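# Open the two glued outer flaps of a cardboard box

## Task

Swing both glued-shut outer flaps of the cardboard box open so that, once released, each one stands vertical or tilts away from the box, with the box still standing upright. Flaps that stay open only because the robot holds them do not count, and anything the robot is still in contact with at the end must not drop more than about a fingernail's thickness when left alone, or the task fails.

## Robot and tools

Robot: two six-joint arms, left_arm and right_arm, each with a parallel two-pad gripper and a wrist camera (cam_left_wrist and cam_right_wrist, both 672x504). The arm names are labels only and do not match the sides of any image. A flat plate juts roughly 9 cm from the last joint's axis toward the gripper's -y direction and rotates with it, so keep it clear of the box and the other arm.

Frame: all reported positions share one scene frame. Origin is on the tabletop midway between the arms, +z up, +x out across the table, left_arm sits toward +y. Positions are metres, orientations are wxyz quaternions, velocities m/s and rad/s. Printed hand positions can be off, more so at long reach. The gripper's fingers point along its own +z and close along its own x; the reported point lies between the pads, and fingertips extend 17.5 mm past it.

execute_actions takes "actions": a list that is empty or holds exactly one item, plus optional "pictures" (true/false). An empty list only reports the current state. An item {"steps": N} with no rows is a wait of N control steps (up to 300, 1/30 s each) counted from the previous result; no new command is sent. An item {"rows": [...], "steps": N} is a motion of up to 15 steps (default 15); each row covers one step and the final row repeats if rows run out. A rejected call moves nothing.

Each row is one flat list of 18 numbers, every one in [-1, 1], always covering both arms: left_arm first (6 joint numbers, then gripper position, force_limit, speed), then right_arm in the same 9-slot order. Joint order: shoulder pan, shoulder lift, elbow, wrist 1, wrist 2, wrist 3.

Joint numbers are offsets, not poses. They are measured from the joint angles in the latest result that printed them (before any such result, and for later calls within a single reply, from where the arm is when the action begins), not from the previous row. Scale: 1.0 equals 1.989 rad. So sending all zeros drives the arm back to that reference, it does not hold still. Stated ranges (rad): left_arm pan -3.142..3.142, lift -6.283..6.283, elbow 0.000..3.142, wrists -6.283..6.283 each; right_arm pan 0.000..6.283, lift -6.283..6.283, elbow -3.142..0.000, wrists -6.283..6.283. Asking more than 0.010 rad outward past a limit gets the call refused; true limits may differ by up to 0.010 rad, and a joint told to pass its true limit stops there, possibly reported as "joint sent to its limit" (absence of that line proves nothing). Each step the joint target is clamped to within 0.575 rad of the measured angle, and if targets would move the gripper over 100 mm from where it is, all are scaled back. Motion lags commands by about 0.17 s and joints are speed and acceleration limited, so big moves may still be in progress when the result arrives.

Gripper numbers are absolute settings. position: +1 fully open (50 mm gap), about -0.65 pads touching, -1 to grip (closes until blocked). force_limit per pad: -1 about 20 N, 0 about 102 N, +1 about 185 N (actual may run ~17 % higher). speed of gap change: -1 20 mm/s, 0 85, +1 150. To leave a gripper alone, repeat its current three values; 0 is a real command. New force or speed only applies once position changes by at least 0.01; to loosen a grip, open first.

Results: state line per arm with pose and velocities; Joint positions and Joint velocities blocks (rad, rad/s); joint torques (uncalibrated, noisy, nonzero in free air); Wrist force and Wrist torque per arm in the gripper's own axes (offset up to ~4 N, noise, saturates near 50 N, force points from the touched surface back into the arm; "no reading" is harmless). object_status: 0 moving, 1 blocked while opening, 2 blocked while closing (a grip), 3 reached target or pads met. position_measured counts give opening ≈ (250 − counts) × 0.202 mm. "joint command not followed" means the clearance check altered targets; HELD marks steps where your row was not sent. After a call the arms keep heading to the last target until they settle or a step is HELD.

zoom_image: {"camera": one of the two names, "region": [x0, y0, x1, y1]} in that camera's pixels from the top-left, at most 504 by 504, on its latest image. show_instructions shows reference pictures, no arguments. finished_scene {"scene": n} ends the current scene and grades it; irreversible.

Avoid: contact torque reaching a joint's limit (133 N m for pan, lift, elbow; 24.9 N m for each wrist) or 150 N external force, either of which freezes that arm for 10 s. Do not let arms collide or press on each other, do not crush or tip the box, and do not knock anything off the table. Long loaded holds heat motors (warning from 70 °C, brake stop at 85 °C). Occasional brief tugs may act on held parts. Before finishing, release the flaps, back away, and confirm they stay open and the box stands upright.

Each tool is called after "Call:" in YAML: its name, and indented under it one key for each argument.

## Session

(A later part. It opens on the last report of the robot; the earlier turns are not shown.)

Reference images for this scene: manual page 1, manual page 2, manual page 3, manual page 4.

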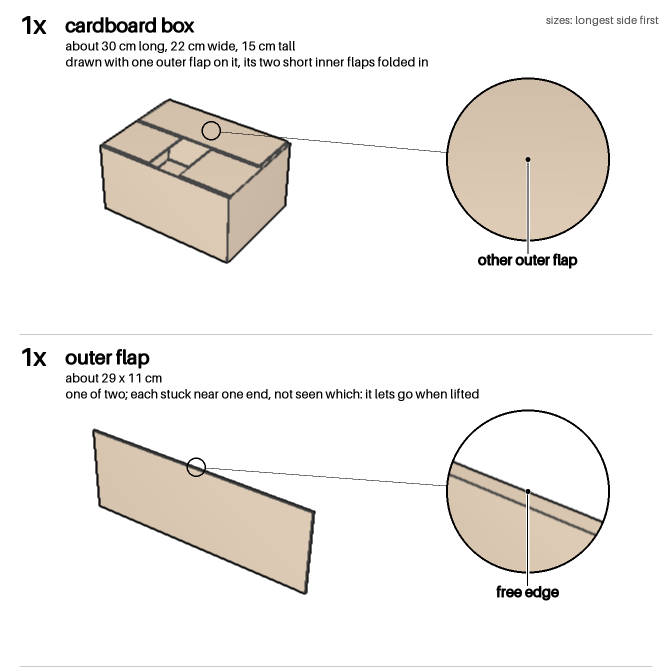

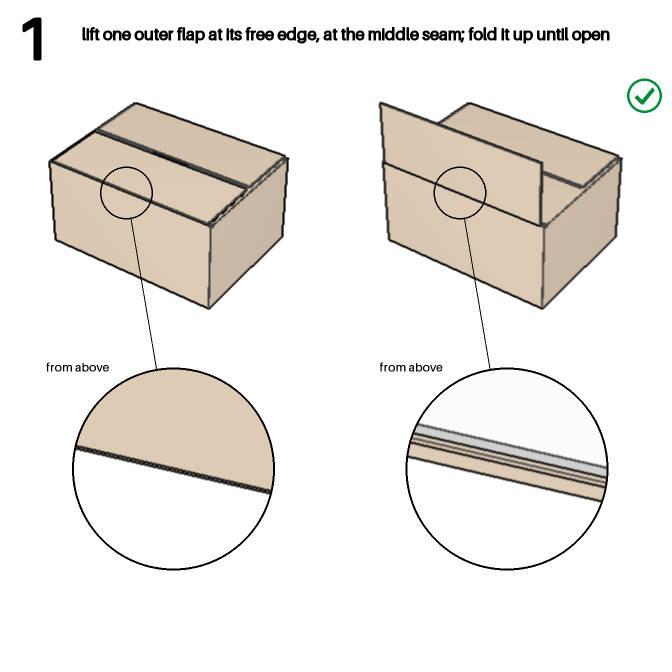

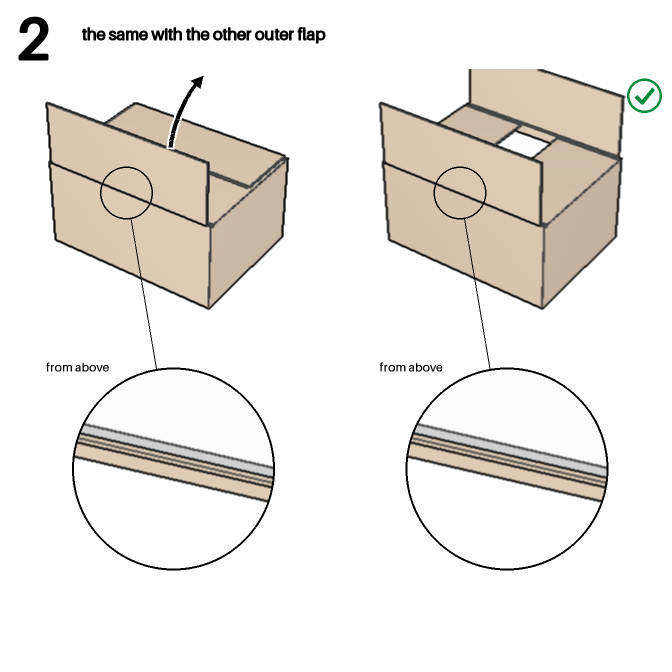

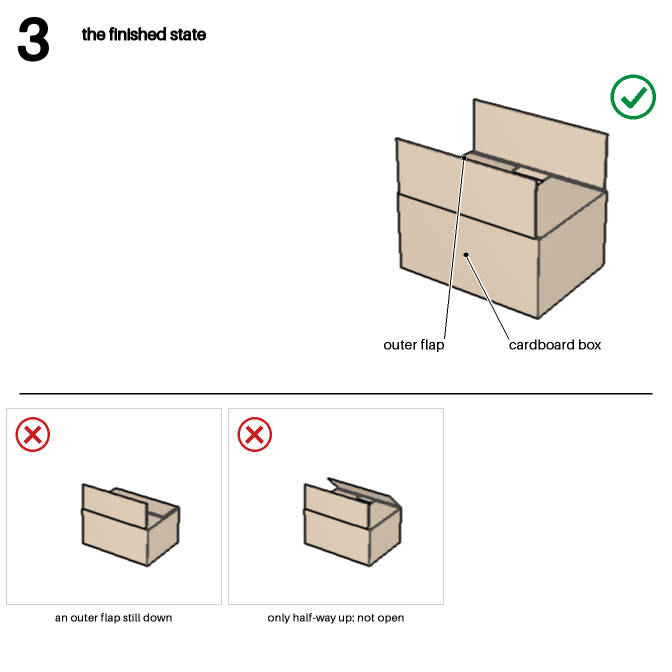

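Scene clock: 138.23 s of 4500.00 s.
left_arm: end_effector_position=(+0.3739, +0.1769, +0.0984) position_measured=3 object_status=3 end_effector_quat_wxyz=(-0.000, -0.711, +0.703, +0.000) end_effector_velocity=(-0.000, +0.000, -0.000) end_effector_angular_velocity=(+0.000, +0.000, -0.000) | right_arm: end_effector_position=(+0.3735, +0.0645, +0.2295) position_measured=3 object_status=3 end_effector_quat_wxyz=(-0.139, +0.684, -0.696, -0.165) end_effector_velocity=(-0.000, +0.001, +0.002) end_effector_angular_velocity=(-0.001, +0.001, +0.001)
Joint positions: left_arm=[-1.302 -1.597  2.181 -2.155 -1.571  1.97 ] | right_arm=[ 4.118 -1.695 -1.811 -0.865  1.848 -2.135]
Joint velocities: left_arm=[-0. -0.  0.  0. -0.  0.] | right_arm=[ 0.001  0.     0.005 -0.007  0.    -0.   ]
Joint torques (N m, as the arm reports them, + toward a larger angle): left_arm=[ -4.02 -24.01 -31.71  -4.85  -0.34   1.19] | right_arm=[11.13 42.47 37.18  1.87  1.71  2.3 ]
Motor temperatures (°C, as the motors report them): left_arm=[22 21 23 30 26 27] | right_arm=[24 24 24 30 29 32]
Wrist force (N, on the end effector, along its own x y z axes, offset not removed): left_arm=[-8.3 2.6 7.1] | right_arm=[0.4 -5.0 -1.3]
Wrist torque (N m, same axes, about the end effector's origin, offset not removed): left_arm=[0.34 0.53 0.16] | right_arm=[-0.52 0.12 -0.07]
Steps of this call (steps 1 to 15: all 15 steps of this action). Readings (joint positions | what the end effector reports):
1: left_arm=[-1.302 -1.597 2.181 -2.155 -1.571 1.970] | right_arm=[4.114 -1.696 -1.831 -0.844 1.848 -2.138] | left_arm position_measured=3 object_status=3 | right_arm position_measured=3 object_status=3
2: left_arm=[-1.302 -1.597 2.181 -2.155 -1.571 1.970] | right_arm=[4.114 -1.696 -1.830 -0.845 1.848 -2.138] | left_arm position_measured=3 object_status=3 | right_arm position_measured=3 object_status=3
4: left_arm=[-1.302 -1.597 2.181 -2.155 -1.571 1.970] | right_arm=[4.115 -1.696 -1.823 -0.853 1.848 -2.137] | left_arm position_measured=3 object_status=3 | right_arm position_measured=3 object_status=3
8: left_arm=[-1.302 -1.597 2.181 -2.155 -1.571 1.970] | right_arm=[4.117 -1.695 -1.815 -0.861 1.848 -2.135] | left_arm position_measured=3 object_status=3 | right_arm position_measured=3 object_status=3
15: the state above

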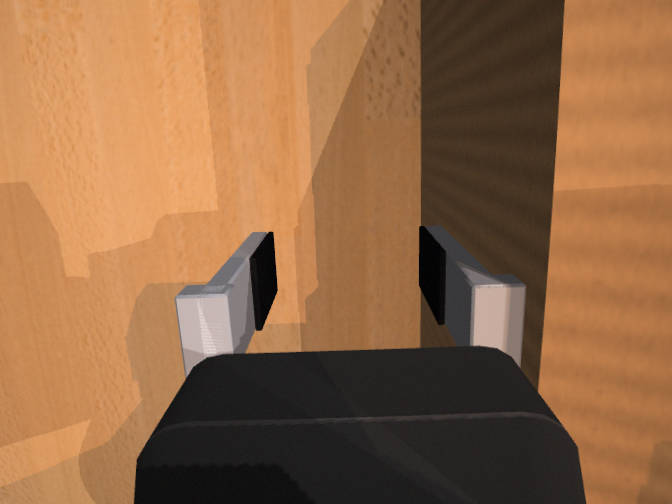

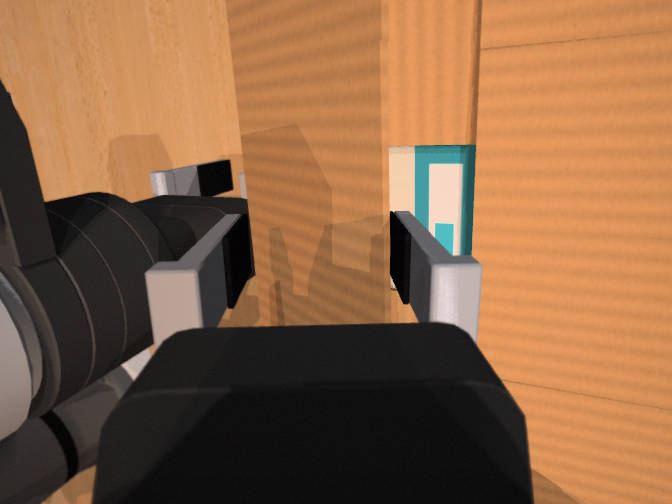

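Move +12 y, retract left.

Call:
execute_actions:
  actions:
    - {"rows":[[0.25,0,0,0,0,0,1,0,0,0.0065,-0.0106,0.012,-0.0014,0,0.0058,1,0,0]],"steps":15}

Scene clock: 141.97 s of 4500.00 s.
left_arm: end_effector_position=(+0.4789, +0.3300, +0.0984) position_measured=3 object_status=3 end_effector_quat_wxyz=(+0.000, +0.840, -0.542, -0.000) end_effector_velocity=(+0.114, +0.274, -0.000) end_effector_angular_velocity=(+0.001, +0.000, +0.656) | right_arm: end_effector_position=(+0.3730, +0.0768, +0.2293) position_measured=3 object_status=3 end_effector_quat_wxyz=(-0.138, +0.685, -0.696, -0.167) end_effector_velocity=(+0.000, +0.004, -0.000) end_effector_angular_velocity=(+0.000, +0.001, +0.001)
Joint positions: left_arm=[-0.889 -1.597  2.181 -2.155 -1.571  1.97 ] | right_arm=[ 4.13  -1.715 -1.788 -0.868  1.848 -2.123]
Joint velocities: left_arm=[ 0.655  0.     0.001 -0.     0.    -0.001] | right_arm=[ 0.003 -0.006  0.006  0.     0.     0.002]
Joint torques (N m, as the arm reports them, + toward a larger angle): left_arm=[ -5.83 -23.95 -23.49  -1.34  -0.37   1.3 ] | right_arm=[11.63 20.29 36.49  1.92  1.63  2.42]
Motor temperatures (°C, as the motors report them): left_arm=[22 21 23 30 26 27] | right_arm=[24 24 24 30 29 32]
Wrist force (N, on the end effector, along its own x y z axes, offset not removed): left_arm=[-4.0 -4.5 5.6] | right_arm=[1.5 1.0 -4.6]
Wrist torque (N m, same axes, about the end effector's origin, offset not removed): left_arm=[-0.47 0.59 0.06] | right_arm=[0.14 0.26 -0.07]
Steps of this call (steps 1 to 15: the robot went on to your last target; steps 16 to 90: nothing new was sent; then 0.23 s passed at rest; steps 91 to 105: all 15 steps of this action). Readings (joint positions | what the end effector reports):
91: left_arm=[-1.302 -1.597 2.181 -2.155 -1.571 1.970] | right_arm=[4.118 -1.695 -1.811 -0.866 1.848 -2.134] | left_arm position_measured=3 object_status=3 | right_arm position_measured=3 object_status=3
92: left_arm=[-1.299 -1.597 2.181 -2.155 -1.571 1.970] | right_arm=[4.119 -1.696 -1.809 -0.866 1.848 -2.134] | left_arm position_measured=3 object_status=3 | right_arm position_measured=3 object_status=3
94: left_arm=[-1.253 -1.597 2.181 -2.155 -1.571 1.970] | right_arm=[4.123 -1.703 -1.801 -0.867 1.848 -2.130] | left_arm position_measured=3 object_status=3 | right_arm position_measured=3 object_status=3
98: left_arm=[-1.113 -1.597 2.181 -2.155 -1.571 1.970] | right_arm=[4.128 -1.711 -1.792 -0.867 1.848 -2.125] | left_arm position_measured=3 object_status=3 | right_arm position_measured=3 object_status=3
105: the state above

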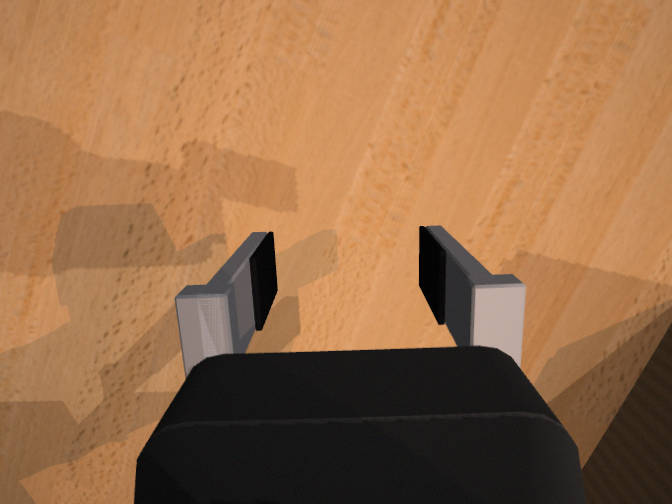

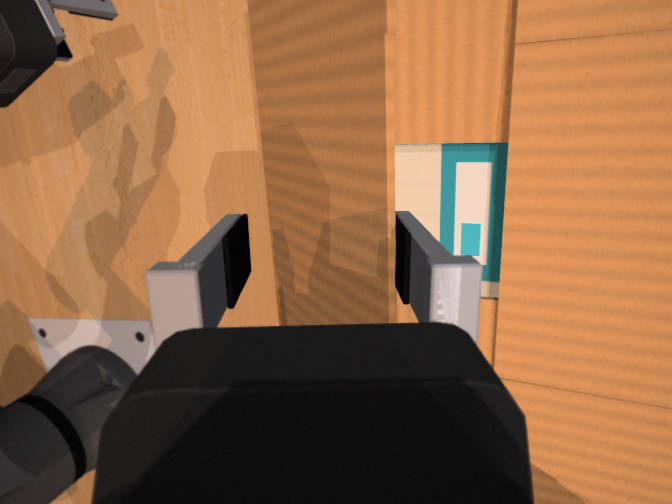

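Call:
execute_actions:
  actions:
    - {"rows":[[0.05,-0.05,0,0.05,0,0,1,0,0,0.005,-0.007,0.013,-0.006,0,0.005,1,0,0],[0.06,-0.1,0,0.1,0,0,1,0,0,0.008,-0.0105,0.019,-0.0085,0,0.007,1,0,0],[0.06,-0.1,0,0.1,0,0,1,0,0,0.011,-0.014,0.025,-0.011,0,0.01,1,0,0],[0.06,-0.1,0,0.1,0,0,1,0,0,0.0135,-0.0175,0.032,-0.014,0,0.012,1,0,0],[0.06,-0.1,0,0.1,0,0,1,0,0,0.016,-0.021,0.038,-0.017,0,0.0144,1,0,0]],"steps":15}

Call:
execute_actions:
  actions:
    - {"rows":[[0,-0.02,0,0.02,0,0,1,0,0,0.005,-0.007,0.013,-0.006,0,0.005,1,0,0],[0,-0.02,0,0.02,0,0,1,0,0,0.008,-0.0105,0.019,-0.0085,0,0.007,1,0,0],[0,-0.02,0,0.02,0,0,1,0,0,0.011,-0.014,0.025,-0.011,0,0.01,1,0,0],[0,-0.02,0,0.02,0,0,1,0,0,0.0135,-0.0175,0.032,-0.014,0,0.012,1,0,0],[0,-0.02,0,0.02,0,0,1,0,0,0.016,-0.021,0.038,-0.017,0,0.0144,1,0,0]],"steps":15}

Scene clock: 165.63 s of 4500.00 s.
left_arm: end_effector_position=(+0.4601, +0.4069, +0.1542) position_measured=3 object_status=3 end_effector_quat_wxyz=(+0.000, +0.871, -0.492, -0.000) end_effector_velocity=(-0.014, +0.016, +0.019) end_effector_angular_velocity=(-0.000, -0.000, +0.012) | right_arm: end_effector_position=(+0.3704, +0.1061, +0.2380) position_measured=3 object_status=3 end_effector_quat_wxyz=(-0.133, +0.686, -0.695, -0.171) end_effector_velocity=(-0.001, +0.014, +0.005) end_effector_angular_velocity=(-0.001, +0.004, +0.001)
Joint positions: left_arm=[-0.771 -1.787  2.181 -1.965 -1.571  1.97 ] | right_arm=[ 4.16  -1.755 -1.717 -0.9    1.847 -2.096]
Joint velocities: left_arm=[ 0.012 -0.07  -0.001  0.07   0.     0.   ] | right_arm=[ 0.013 -0.018  0.035 -0.015 -0.001  0.013]
Joint torques (N m, as the arm reports them, + toward a larger angle): left_arm=[  6.33 -21.96 -25.17  -1.6   -0.44   1.26] | right_arm=[10.59 21.84 34.01  1.76  1.53  2.31]
Motor temperatures (°C, as the motors report them): left_arm=[22 21 23 30 26 27] | right_arm=[24 24 24 30 29 32]
Wrist force (N, on the end effector, along its own x y z axes, offset not removed): left_arm=[-0.1 -2.0 7.0] | right_arm=[-0.1 -1.0 0.2]
Wrist torque (N m, same axes, about the end effector's origin, offset not removed): left_arm=[-0.12 -0.13 0.03] | right_arm=[-0.22 0.24 -0.01]
Steps of this call (steps 1 to 30: the robot went on to your last target; steps 31 to 90: nothing new was sent; then 20.17 s passed at rest; steps 91 to 105: all 15 steps of this action). Readings (joint positions | what the end effector reports):
91: left_arm=[-0.805 -1.597 2.181 -2.155 -1.571 1.970] | right_arm=[4.131 -1.716 -1.787 -0.868 1.848 -2.123] | left_arm position_measured=3 object_status=3 | right_arm position_measured=3 object_status=3
92: left_arm=[-0.804 -1.600 2.181 -2.151 -1.571 1.970] | right_arm=[4.132 -1.717 -1.786 -0.869 1.847 -2.122] | left_arm position_measured=3 object_status=3 | right_arm position_measured=3 object_status=3
94: left_arm=[-0.794 -1.642 2.181 -2.109 -1.571 1.970] | right_arm=[4.137 -1.724 -1.774 -0.874 1.847 -2.118] | left_arm position_measured=3 object_status=3 | right_arm position_measured=3 object_status=3
98: left_arm=[-0.778 -1.740 2.181 -2.012 -1.571 1.970] | right_arm=[4.151 -1.743 -1.739 -0.890 1.847 -2.105] | left_arm position_measured=3 object_status=3 | right_arm position_measured=3 object_status=3
105: the state above

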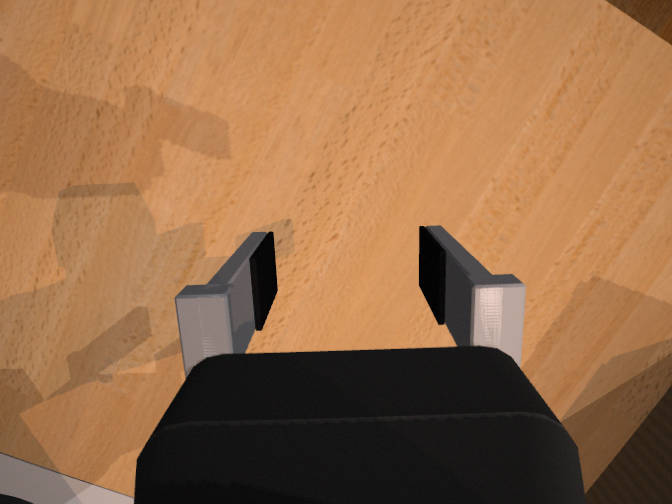

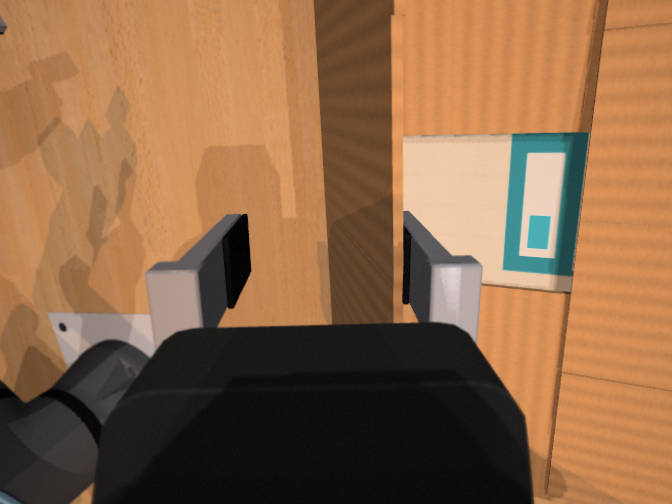

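Scene clock: 166.13 s of 4500.00 s.
left_arm: end_effector_position=(+0.4517, +0.4130, +0.1645) position_measured=3 object_status=3 end_effector_quat_wxyz=(+0.000, +0.871, -0.492, -0.000) end_effector_velocity=(-0.002, +0.001, +0.003) end_effector_angular_velocity=(-0.001, -0.001, -0.002) | right_arm: end_effector_position=(+0.3661, +0.1351, +0.2462) position_measured=3 object_status=3 end_effector_quat_wxyz=(-0.128, +0.687, -0.694, -0.174) end_effector_velocity=(-0.002, +0.013, +0.004) end_effector_angular_velocity=(-0.001, +0.004, +0.003)
Joint positions: left_arm=[-0.771 -1.826  2.181 -1.926 -1.571  1.97 ] | right_arm=[ 4.19  -1.794 -1.646 -0.932  1.847 -2.069]
Joint velocities: left_arm=[-0.001 -0.01  -0.001  0.009  0.     0.   ] | right_arm=[ 0.013 -0.018  0.034 -0.015 -0.001  0.011]
Joint torques (N m, as the arm reports them, + toward a larger angle): left_arm=[ -6.59 -23.36 -26.45  -1.48  -0.37   1.27] | right_arm=[10.09 26.31 35.7   1.7   2.04  2.53]
Motor temperatures (°C, as the motors report them): left_arm=[22 21 23 30 26 27] | right_arm=[24 24 24 30 29 32]
Wrist force (N, on the end effector, along its own x y z axes, offset not removed): left_arm=[0.3 -2.9 0.7] | right_arm=[0.2 -3.0 0.1]
Wrist torque (N m, same axes, about the end effector's origin, offset not removed): left_arm=[-0.41 -0.05 0.09] | right_arm=[0.02 0.29 -0.18]
Steps of this call (steps 1 to 15: all 15 steps of this action). Readings (joint positions | what the end effector reports):
1: left_arm=[-0.771 -1.789 2.181 -1.963 -1.571 1.970] | right_arm=[4.161 -1.755 -1.716 -0.900 1.847 -2.096] | left_arm position_measured=3 object_status=3 | right_arm position_measured=3 object_status=3
2: left_arm=[-0.771 -1.793 2.181 -1.959 -1.571 1.970] | right_arm=[4.162 -1.757 -1.714 -0.901 1.847 -2.095] | left_arm position_measured=3 object_status=3 | right_arm position_measured=3 object_status=3
4: left_arm=[-0.771 -1.805 2.181 -1.947 -1.571 1.970] | right_arm=[4.167 -1.763 -1.702 -0.907 1.847 -2.090] | left_arm position_measured=3 object_status=3 | right_arm position_measured=3 object_status=3
8: left_arm=[-0.771 -1.819 2.181 -1.933 -1.571 1.970] | right_arm=[4.181 -1.782 -1.667 -0.922 1.847 -2.077] | left_arm position_measured=3 object_status=3 | right_arm position_measured=3 object_status=3
15: the state above

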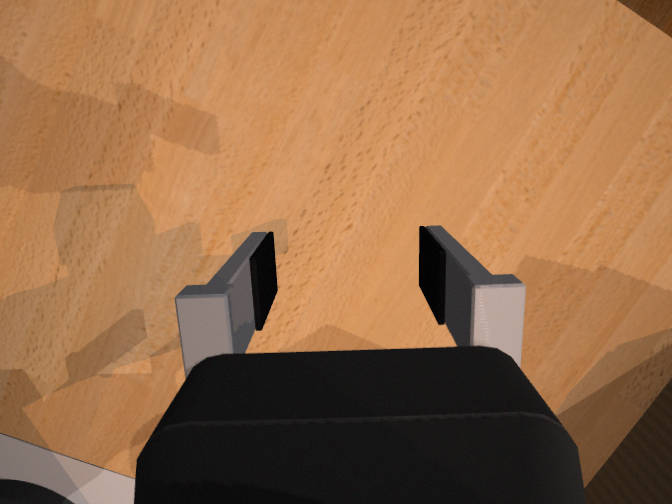

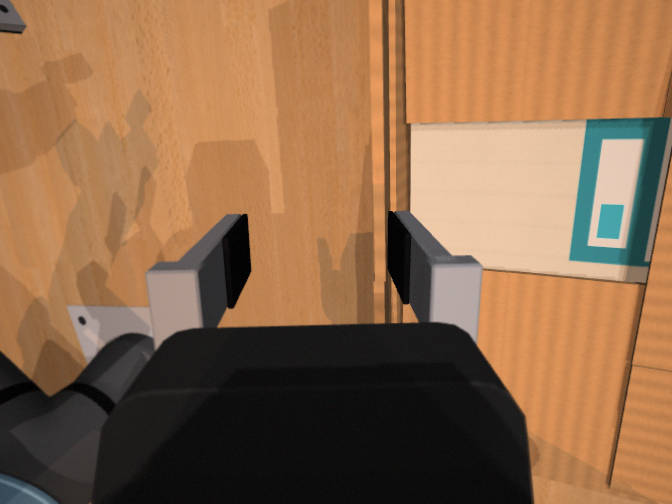

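+55 mm more in two steps (27 each, roughly flat).

Call:
execute_actions:
  actions:
    - {"rows":[[0,0,0,0,0,0,1,0,0,0.005,-0.008,0.011,-0.003,0,0.004,1,0,0],[0,0,0,0,0,0,1,0,0,0.01,-0.015,0.021,-0.006,0,0.009,1,0,0],[0,0,0,0,0,0,1,0,0,0.0145,-0.022,0.031,-0.009,0,0.013,1,0,0]],"steps":15}

Call:
execute_actions:
  actions:
    - {"rows":[[0,0,0,0,0,0,1,0,0,0.005,-0.008,0.011,-0.003,0,0.004,1,0,0],[0,0,0,0,0,0,1,0,0,0.01,-0.015,0.021,-0.006,0,0.009,1,0,0],[0,0,0,0,0,0,1,0,0,0.0145,-0.022,0.031,-0.009,0,0.013,1,0,0]],"steps":15}

Scene clock: 173.20 s of 4500.00 s.
left_arm: end_effector_position=(+0.4517, +0.4130, +0.1645) position_measured=3 object_status=3 end_effector_quat_wxyz=(+0.000, +0.871, -0.492, -0.000) end_effector_velocity=(+0.000, +0.001, -0.000) end_effector_angular_velocity=(+0.000, +0.000, +0.001) | right_arm: end_effector_position=(+0.3612, +0.1625, +0.2480) position_measured=3 object_status=3 end_effector_quat_wxyz=(-0.123, +0.688, -0.693, -0.178) end_effector_velocity=(-0.002, +0.010, +0.001) end_effector_angular_velocity=(+0.000, +0.003, +0.002)
Joint positions: left_arm=[-0.771 -1.826  2.181 -1.926 -1.571  1.97 ] | right_arm=[ 4.218 -1.836 -1.587 -0.949  1.847 -2.045]
Joint velocities: left_arm=[ 0.001  0.001  0.    -0.    -0.     0.001] | right_arm=[ 0.01  -0.015  0.021 -0.005  0.     0.008]
Joint torques (N m, as the arm reports them, + toward a larger angle): left_arm=[ -0.86  -6.53 -26.46  -4.67  -0.33   1.29] | right_arm=[10.23 28.33 35.48  1.91  2.07  2.24]
Motor temperatures (°C, as the motors report them): left_arm=[22 21 23 30 26 27] | right_arm=[24 24 24 30 29 32]
Wrist force (N, on the end effector, along its own x y z axes, offset not removed): left_arm=[1.3 2.0 1.6] | right_arm=[-0.5 -0.6 -0.3]
Wrist torque (N m, same axes, about the end effector's origin, offset not removed): left_arm=[0.44 -0.32 -0.03] | right_arm=[0.32 0.53 0.00]
Steps of this call (steps 1 to 15: the robot went on to your last target; steps 16 to 90: nothing new was sent; then 3.57 s passed at rest; steps 91 to 105: all 15 steps of this action). Readings (joint positions | what the end effector reports):
91: left_arm=[-0.771 -1.827 2.181 -1.925 -1.571 1.970] | right_arm=[4.192 -1.797 -1.641 -0.934 1.847 -2.068] | left_arm position_measured=3 object_status=3 | right_arm position_measured=3 object_status=3
92: left_arm=[-0.771 -1.827 2.181 -1.925 -1.571 1.970] | right_arm=[4.193 -1.798 -1.640 -0.934 1.847 -2.067] | left_arm position_measured=3 object_status=3 | right_arm position_measured=3 object_status=3
94: left_arm=[-0.771 -1.827 2.181 -1.925 -1.571 1.970] | right_arm=[4.199 -1.807 -1.628 -0.937 1.847 -2.062] | left_arm position_measured=3 object_status=3 | right_arm position_measured=3 object_status=3
98: left_arm=[-0.771 -1.826 2.181 -1.926 -1.571 1.970] | right_arm=[4.212 -1.826 -1.600 -0.945 1.847 -2.050] | left_arm position_measured=3 object_status=3 | right_arm position_measured=3 object_status=3
105: the state above

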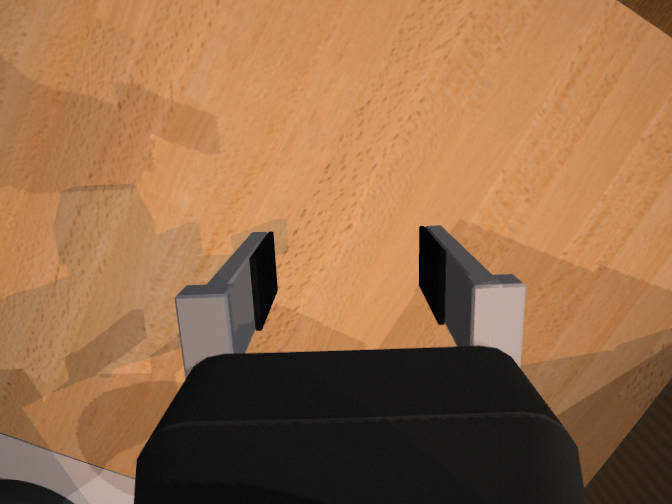

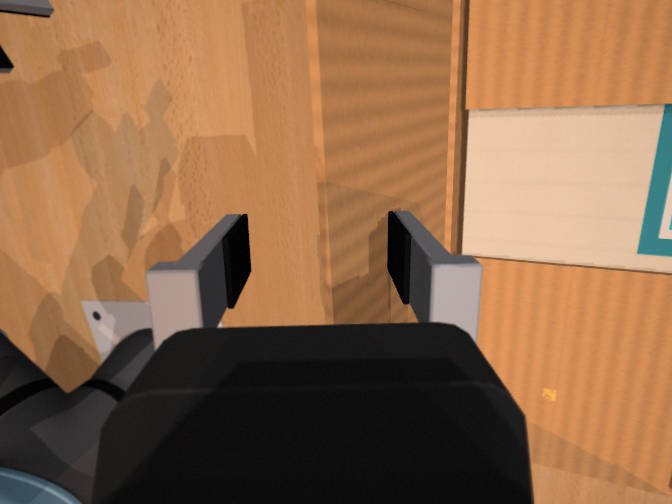

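Scene clock: 173.70 s of 4500.00 s.
left_arm: end_effector_position=(+0.4517, +0.4130, +0.1645) position_measured=3 object_status=3 end_effector_quat_wxyz=(+0.000, +0.871, -0.492, -0.000) end_effector_velocity=(+0.000, +0.000, +0.000) end_effector_angular_velocity=(-0.000, -0.000, +0.002) | right_arm: end_effector_position=(+0.3550, +0.1896, +0.2492) position_measured=3 object_status=3 end_effector_quat_wxyz=(-0.118, +0.689, -0.692, -0.181) end_effector_velocity=(-0.003, +0.010, +0.001) end_effector_angular_velocity=(-0.000, +0.004, +0.003)
Joint positions: left_arm=[-0.771 -1.826  2.181 -1.926 -1.571  1.97 ] | right_arm=[ 4.246 -1.878 -1.528 -0.966  1.847 -2.02 ]
Joint velocities: left_arm=[ 0.001 -0.    -0.001  0.001 -0.    -0.001] | right_arm=[ 0.01  -0.014  0.021 -0.007  0.     0.008]
Joint torques (N m, as the arm reports them, + toward a larger angle): left_arm=[ -0.95  -9.19 -25.72  -4.23  -0.35   1.25] | right_arm=[ 9.3  29.08 37.87  1.68  1.94  2.4 ]
Motor temperatures (°C, as the motors report them): left_arm=[22 21 23 30 26 27] | right_arm=[24 24 24 30 29 32]
Wrist force (N, on the end effector, along its own x y z axes, offset not removed): left_arm=[0.6 -0.1 3.8] | right_arm=[1.1 0.0 -1.9]
Wrist torque (N m, same axes, about the end effector's origin, offset not removed): left_arm=[-0.01 -0.20 0.04] | right_arm=[0.22 0.24 -0.09]
Steps of this call (steps 1 to 15: all 15 steps of this action). Readings (joint positions | what the end effector reports):
1: left_arm=[-0.771 -1.826 2.181 -1.926 -1.571 1.970] | right_arm=[4.218 -1.837 -1.586 -0.949 1.847 -2.044] | left_arm position_measured=3 object_status=3 | right_arm position_measured=3 object_status=3
2: left_arm=[-0.771 -1.826 2.181 -1.926 -1.571 1.970] | right_arm=[4.219 -1.838 -1.584 -0.950 1.847 -2.044] | left_arm position_measured=3 object_status=3 | right_arm position_measured=3 object_status=3
4: left_arm=[-0.771 -1.826 2.181 -1.926 -1.571 1.970] | right_arm=[4.226 -1.847 -1.571 -0.954 1.847 -2.038] | left_arm position_measured=3 object_status=3 | right_arm position_measured=3 object_status=3
8: left_arm=[-0.771 -1.826 2.181 -1.926 -1.571 1.970] | right_arm=[4.239 -1.868 -1.542 -0.962 1.847 -2.026] | left_arm position_measured=3 object_status=3 | right_arm position_measured=3 object_status=3
15: the state above

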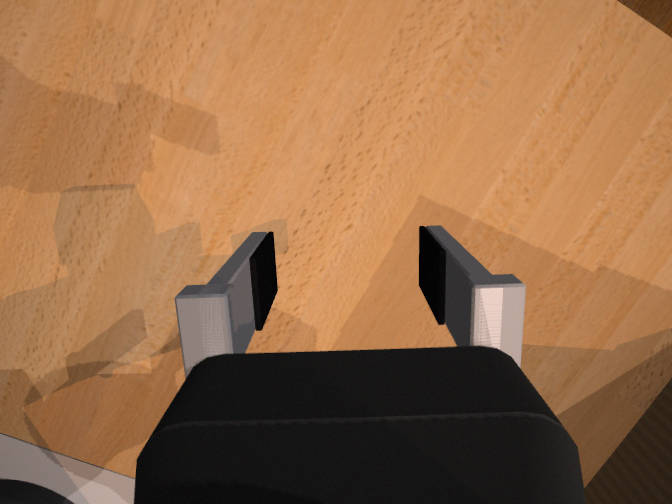

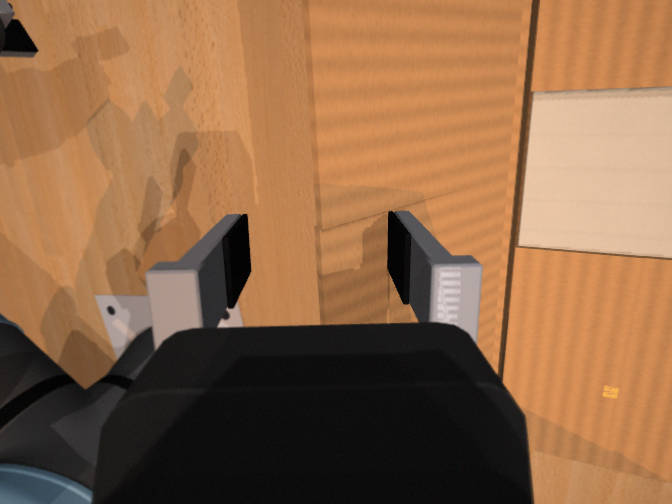

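Call:
execute_actions:
  actions:
    - {"rows":[[0,-0.1,0,0.1,0,0,1,0,0,0,0.1,0,-0.1,0,0,1,0,0]],"steps":15}

Call:
execute_actions:
  actions:
    - {"rows":[[0,-0.01,0,0.01,0,0,1,0,0,-0.4,0.03,0,-0.03,0,0,1,0,0]],"steps":15}

Scene clock: 182.37 s of 4500.00 s.
left_arm: end_effector_position=(+0.4060, +0.4463, +0.2088) position_measured=3 object_status=3 end_effector_quat_wxyz=(+0.000, +0.871, -0.492, -0.000) end_effector_velocity=(-0.017, +0.013, +0.015) end_effector_angular_velocity=(-0.002, -0.002, +0.001) | right_arm: end_effector_position=(+0.3232, +0.1318, +0.3391) position_measured=3 object_status=3 end_effector_quat_wxyz=(-0.118, +0.689, -0.692, -0.181) end_effector_velocity=(-0.014, -0.026, +0.033) end_effector_angular_velocity=(+0.000, -0.002, -0.000)
Joint positions: left_arm=[-0.771 -2.016  2.181 -1.736 -1.571  1.97 ] | right_arm=[ 4.246 -1.689 -1.528 -1.155  1.847 -2.02 ]
Joint velocities: left_arm=[ 0.002 -0.068 -0.002  0.067 -0.     0.   ] | right_arm=[-0.     0.075 -0.    -0.073 -0.001 -0.001]
Joint torques (N m, as the arm reports them, + toward a larger angle): left_arm=[ -0.47 -14.63 -26.71  -1.41  -0.43   1.28] | right_arm=[-9.89 42.37 15.48  1.39  1.66 -2.11]
Motor temperatures (°C, as the motors report them): left_arm=[22 21 23 30 26 27] | right_arm=[24 24 24 30 29 32]
Wrist force (N, on the end effector, along its own x y z axes, offset not removed): left_arm=[-0.9 -2.0 2.9] | right_arm=[0.2 0.3 -0.1]
Wrist torque (N m, same axes, about the end effector's origin, offset not removed): left_arm=[-0.37 0.03 0.10] | right_arm=[0.04 -0.04 -0.28]
Steps of this call (steps 1 to 15: the robot went on to your last target; steps 16 to 90: nothing new was sent; then 5.17 s passed at rest; steps 91 to 105: all 15 steps of this action). Readings (joint positions | what the end effector reports):
91: left_arm=[-0.771 -1.826 2.181 -1.926 -1.571 1.970] | right_arm=[4.247 -1.880 -1.525 -0.967 1.847 -2.019] | left_arm position_measured=3 object_status=3 | right_arm position_measured=3 object_status=3
92: left_arm=[-0.771 -1.829 2.181 -1.923 -1.571 1.970] | right_arm=[4.247 -1.877 -1.525 -0.970 1.847 -2.019] | left_arm position_measured=3 object_status=3 | right_arm position_measured=3 object_status=3
94: left_arm=[-0.771 -1.873 2.181 -1.879 -1.571 1.970] | right_arm=[4.247 -1.836 -1.526 -1.012 1.847 -2.019] | left_arm position_measured=3 object_status=3 | right_arm position_measured=3 object_status=3
98: left_arm=[-0.771 -1.970 2.181 -1.782 -1.571 1.970] | right_arm=[4.246 -1.740 -1.527 -1.105 1.847 -2.020] | left_arm position_measured=3 object_status=3 | right_arm position_measured=3 object_status=3
105: the state above

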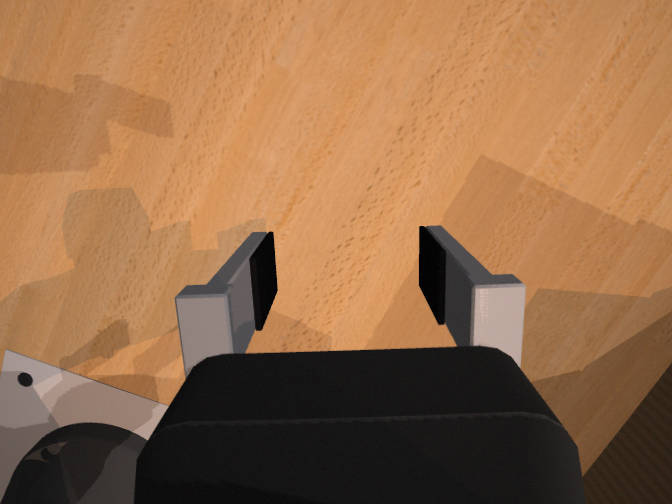

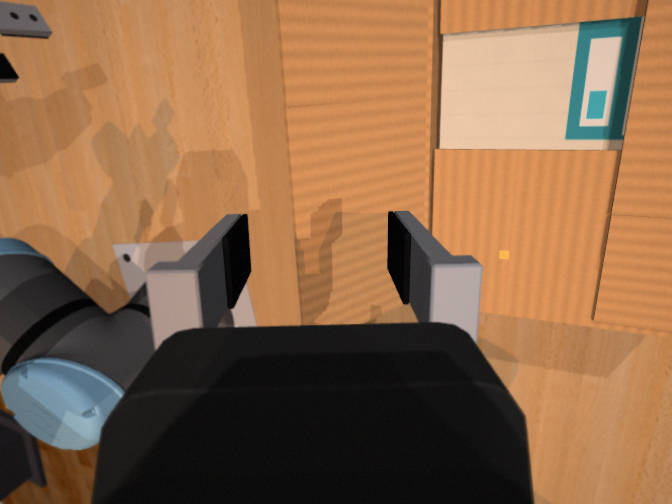

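Scene clock: 182.87 s of 4500.00 s.
left_arm: end_effector_position=(+0.4010, +0.4499, +0.2126) position_measured=3 object_status=3 end_effector_quat_wxyz=(+0.000, +0.871, -0.492, -0.000) end_effector_velocity=(-0.001, +0.001, +0.000) end_effector_angular_velocity=(+0.001, +0.001, +0.000) | right_arm: end_effector_position=(+0.4564, -0.0181, +0.3522) position_measured=3 object_status=3 end_effector_quat_wxyz=(+0.145, -0.572, +0.791, +0.160) end_effector_velocity=(+0.256, -0.384, +0.021) end_effector_angular_velocity=(+0.001, -0.002, -0.731)
Joint positions: left_arm=[-0.771 -2.035  2.181 -1.717 -1.571  1.97 ] | right_arm=[ 3.931 -1.659 -1.528 -1.185  1.848 -2.02 ]
Joint velocities: left_arm=[-0.    -0.004  0.002  0.004  0.    -0.001] | right_arm=[-0.73   0.047  0.001 -0.045 -0.     0.   ]
Joint torques (N m, as the arm reports them, + toward a larger angle): left_arm=[ -0.62 -12.9  -27.19  -1.45  -0.45   1.26] | right_arm=[-19.04  44.14  20.36   1.48  -0.02  -1.99]
Motor temperatures (°C, as the motors report them): left_arm=[22 21 23 30 26 27] | right_arm=[24 24 24 30 29 32]
Wrist force (N, on the end effector, along its own x y z axes, offset not removed): left_arm=[0.6 -0.4 -0.3] | right_arm=[-1.0 -2.1 1.6]
Wrist torque (N m, same axes, about the end effector's origin, offset not removed): left_arm=[0.04 -0.01 0.20] | right_arm=[-0.24 0.21 -0.02]
Steps of this call (steps 1 to 15: all 15 steps of this action). Readings (joint positions | what the end effector reports):
1: left_arm=[-0.771 -2.018 2.181 -1.734 -1.571 1.970] | right_arm=[4.246 -1.687 -1.528 -1.157 1.847 -2.020] | left_arm position_measured=3 object_status=3 | right_arm position_measured=3 object_status=3
2: left_arm=[-0.771 -2.020 2.181 -1.732 -1.571 1.970] | right_arm=[4.242 -1.685 -1.528 -1.160 1.848 -2.020] | left_arm position_measured=3 object_status=3 | right_arm position_measured=3 object_status=3
4: left_arm=[-0.771 -2.026 2.181 -1.726 -1.571 1.970] | right_arm=[4.203 -1.680 -1.528 -1.165 1.848 -2.020] | left_arm position_measured=3 object_status=3 | right_arm position_measured=3 object_status=3
8: left_arm=[-0.771 -2.032 2.181 -1.720 -1.571 1.970] | right_arm=[4.103 -1.671 -1.528 -1.173 1.848 -2.020] | left_arm position_measured=3 object_status=3 | right_arm position_measured=3 object_status=3
15: the state above

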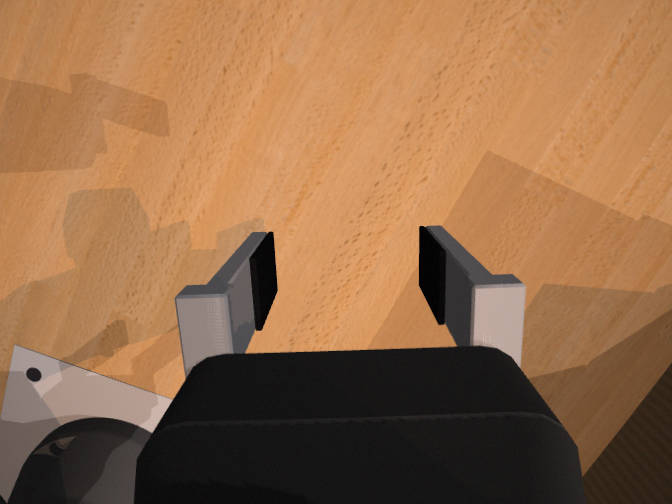

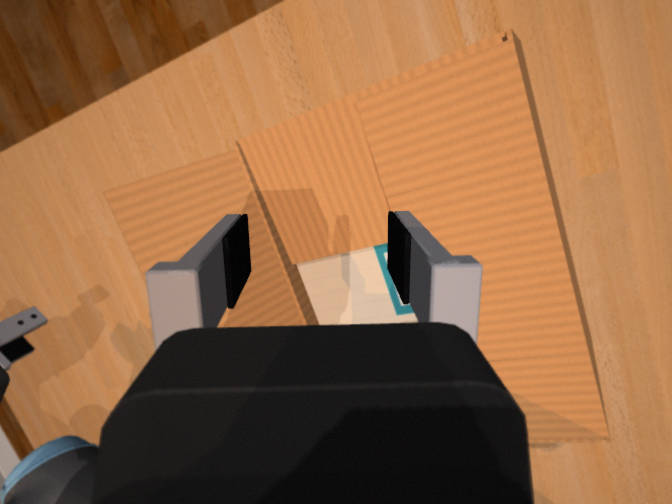

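Call:
execute_actions:
  actions:
    - {"rows":[[0,0.07,-0.036,-0.301,-0.159,0.043,1,0,0,-0.24,0.015,0,-0.015,0,0,1,0,0]],"steps":15}
  pictures: false

Call:
execute_actions:
  actions:
    - {"steps":20}
  pictures: false

Call:
execute_actions:
  actions:
    - {"rows":[[-0.185,0,0,0,0,0,1,0,0,0,0,0,0,0,0,1,0,0]],"steps":15}

Scene clock: 211.97 s of 4500.00 s.
left_arm: end_effector_position=(+0.4778, +0.3019, +0.2879) position_measured=3 object_status=3 end_effector_quat_wxyz=(+0.148, +0.808, -0.532, +0.207) end_effector_velocity=(+0.088, -0.181, +0.155) end_effector_angular_velocity=(-0.635, -0.398, -0.225) | right_arm: end_effector_position=(+0.5569, -0.2965, +0.3649) position_measured=3 object_status=3 end_effector_quat_wxyz=(+0.179, -0.369, +0.904, +0.121) end_effector_velocity=(-0.000, +0.001, -0.000) end_effector_angular_velocity=(+0.001, +0.001, +0.001)
Joint positions: left_arm=[-0.771 -1.914  2.119 -2.218 -1.842  2.045] | right_arm=[ 3.454 -1.629 -1.528 -1.215  1.847 -2.02 ]
Joint velocities: left_arm=[-0.     0.145 -0.072 -0.745 -0.349  0.087] | right_arm=[ 0.001  0.    -0.    -0.     0.001  0.001]
Joint torques (N m, as the arm reports them, + toward a larger angle): left_arm=[ -0.63  -6.75 -29.42  -4.86  -3.79   2.48] | right_arm=[ 9.38 40.96 27.48  1.85  1.57  1.4 ]
Motor temperatures (°C, as the motors report them): left_arm=[22 21 23 30 26 27] | right_arm=[24 24 24 30 29 32]
Wrist force (N, on the end effector, along its own x y z axes, offset not removed): left_arm=[0.2 0.3 4.1] | right_arm=[-3.0 -2.6 1.5]
Wrist torque (N m, same axes, about the end effector's origin, offset not removed): left_arm=[-0.09 0.03 0.01] | right_arm=[-0.30 0.59 -0.03]
Steps of this call (steps 1 to 45: the robot went on to your last target; steps 46 to 110: nothing new was sent; then 24.93 s passed at rest; steps 111 to 125: all 15 steps of this action). Readings (joint positions | what the end effector reports):
111: left_arm=[-0.771 -2.036 2.181 -1.716 -1.571 1.970] | right_arm=[3.450 -1.629 -1.528 -1.215 1.847 -2.020] | left_arm position_measured=3 object_status=3 | right_arm position_measured=3 object_status=3
112: left_arm=[-0.771 -2.033 2.179 -1.719 -1.574 1.973] | right_arm=[3.450 -1.629 -1.528 -1.215 1.847 -2.020] | left_arm position_measured=3 object_status=3 | right_arm position_measured=3 object_status=3
114: left_arm=[-0.771 -2.011 2.168 -1.767 -1.614 1.986] | right_arm=[3.451 -1.629 -1.528 -1.215 1.847 -2.020] | left_arm position_measured=3 object_status=3 | right_arm position_measured=3 object_status=3
118: left_arm=[-0.771 -1.973 2.149 -1.940 -1.704 2.009] | right_arm=[3.453 -1.629 -1.528 -1.215 1.847 -2.020] | left_arm position_measured=3 object_status=3 | right_arm position_measured=3 object_status=3
125: the state above

Scene clock: 212.63 s of 4500.00 s.
left_arm: end_effector_position=(+0.4882, +0.2792, +0.3088) position_measured=3 object_status=3 end_effector_quat_wxyz=(+0.170, +0.787, -0.539, +0.247) end_effector_velocity=(+0.000, -0.002, +0.001) end_effector_angular_velocity=(-0.003, -0.002, -0.003) | right_arm: end_effector_position=(+0.5569, -0.2964, +0.3649) position_measured=3 object_status=3 end_effector_quat_wxyz=(+0.179, -0.369, +0.904, +0.121) end_effector_velocity=(-0.000, +0.000, +0.000) end_effector_angular_velocity=(+0.001, -0.001, +0.000)
Joint positions: left_arm=[-0.771 -1.896  2.11  -2.315 -1.887  2.056] | right_arm=[ 3.454 -1.629 -1.528 -1.215  1.848 -2.02 ]
Joint velocities: left_arm=[-0.002  0.001  0.    -0.005 -0.002  0.   ] | right_arm=[ 0.     0.001 -0.001  0.001  0.     0.   ]
Joint torques (N m, as the arm reports them, + toward a larger angle): left_arm=[ -1.14  -3.83 -32.02  -5.38  -3.84   2.28] | right_arm=[10.29 40.79 16.29  1.47  2.79 -0.22]
Motor temperatures (°C, as the motors report them): left_arm=[22 21 23 30 26 27] | right_arm=[24 24 24 30 29 32]
Wrist force (N, on the end effector, along its own x y z axes, offset not removed): left_arm=[0.6 -3.5 2.4] | right_arm=[2.5 -1.2 0.1]
Wrist torque (N m, same axes, about the end effector's origin, offset not removed): left_arm=[-0.50 0.06 -0.01] | right_arm=[-0.09 -0.47 -0.22]
Steps of this call (steps 1 to 20: the robot went on to your last target). Readings (joint positions | what the end effector reports):
1: left_arm=[-0.771 -1.910 2.117 -2.241 -1.852 2.047] | right_arm=[3.454 -1.629 -1.528 -1.215 1.847 -2.020] | left_arm position_measured=3 object_status=3 | right_arm position_measured=3 object_status=3
2: left_arm=[-0.771 -1.907 2.115 -2.258 -1.860 2.049] | right_arm=[3.454 -1.629 -1.528 -1.215 1.847 -2.020] | left_arm position_measured=3 object_status=3 | right_arm position_measured=3 object_status=3
4: left_arm=[-0.771 -1.902 2.113 -2.281 -1.871 2.052] | right_arm=[3.454 -1.629 -1.528 -1.215 1.847 -2.020] | left_arm position_measured=3 object_status=3 | right_arm position_measured=3 object_status=3
8: left_arm=[-0.771 -1.898 2.111 -2.303 -1.882 2.055] | right_arm=[3.454 -1.629 -1.528 -1.215 1.847 -2.020] | left_arm position_measured=3 object_status=3 | right_arm position_measured=3 object_status=3
20: the state above

Scene clock: 213.13 s of 4500.00 s.
left_arm: end_effector_position=(+0.3910, +0.1517, +0.3088) position_measured=3 object_status=3 end_effector_quat_wxyz=(-0.209, -0.687, +0.662, -0.215) end_effector_velocity=(-0.095, -0.089, -0.001) end_effector_angular_velocity=(+0.001, +0.000, -0.270) | right_arm: end_effector_position=(+0.5569, -0.2964, +0.3649) position_measured=3 object_status=3 end_effector_quat_wxyz=(+0.179, -0.369, +0.904, +0.121) end_effector_velocity=(+0.000, +0.000, +0.001) end_effector_angular_velocity=(+0.001, -0.002, +0.001)
Joint positions: left_arm=[-1.105 -1.896  2.11  -2.315 -1.887  2.056] | right_arm=[ 3.454 -1.629 -1.528 -1.215  1.848 -2.02 ]
Joint velocities: left_arm=[-0.27  -0.     0.001  0.001  0.     0.   ] | right_arm=[-0.     0.     0.001 -0.     0.001 -0.001]
Joint torques (N m, as the arm reports them, + toward a larger angle): left_arm=[ -0.22  -8.12 -28.93  -2.4   -0.9    2.01] | right_arm=[11.31 41.6  19.08  1.6   2.98 -0.26]
Motor temperatures (°C, as the motors report them): left_arm=[22 21 23 30 26 27] | right_arm=[24 24 24 30 29 32]
Wrist force (N, on the end effector, along its own x y z axes, offset not removed): left_arm=[2.3 0.7 2.4] | right_arm=[0.2 -1.9 3.5]
Wrist torque (N m, same axes, about the end effector's origin, offset not removed): left_arm=[0.08 -0.35 0.27] | right_arm=[-0.16 0.06 -0.18]
Steps of this call (steps 1 to 15: all 15 steps of this action). Readings (joint positions | what the end effector reports):
1: left_arm=[-0.771 -1.896 2.110 -2.315 -1.887 2.056] | right_arm=[3.454 -1.629 -1.528 -1.215 1.848 -2.020] | left_arm position_measured=3 object_status=3 | right_arm position_measured=3 object_status=3
2: left_arm=[-0.774 -1.896 2.110 -2.315 -1.887 2.056] | right_arm=[3.454 -1.629 -1.528 -1.215 1.848 -2.020] | left_arm position_measured=3 object_status=3 | right_arm position_measured=3 object_status=3
4: left_arm=[-0.819 -1.896 2.110 -2.315 -1.887 2.056] | right_arm=[3.454 -1.629 -1.528 -1.215 1.848 -2.020] | left_arm position_measured=3 object_status=3 | right_arm position_measured=3 object_status=3
8: left_arm=[-0.951 -1.896 2.110 -2.315 -1.887 2.056] | right_arm=[3.454 -1.629 -1.528 -1.215 1.848 -2.020] | left_arm position_measured=3 object_status=3 | right_arm position_measured=3 object_status=3
15: the state above

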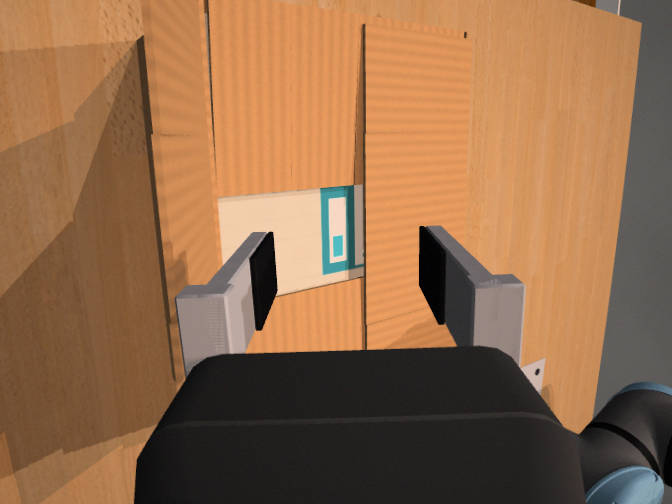

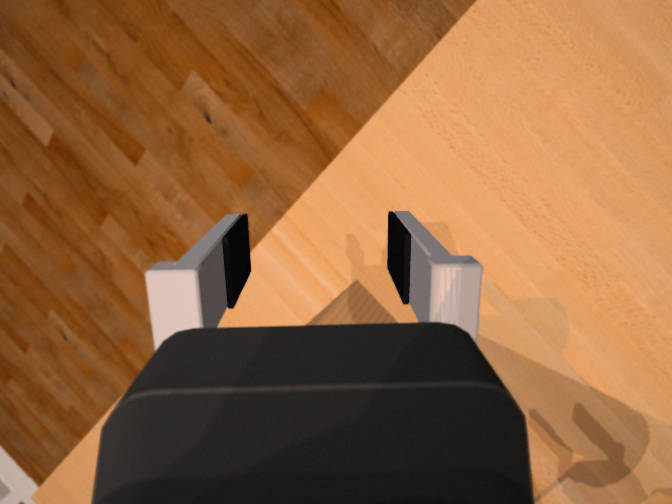

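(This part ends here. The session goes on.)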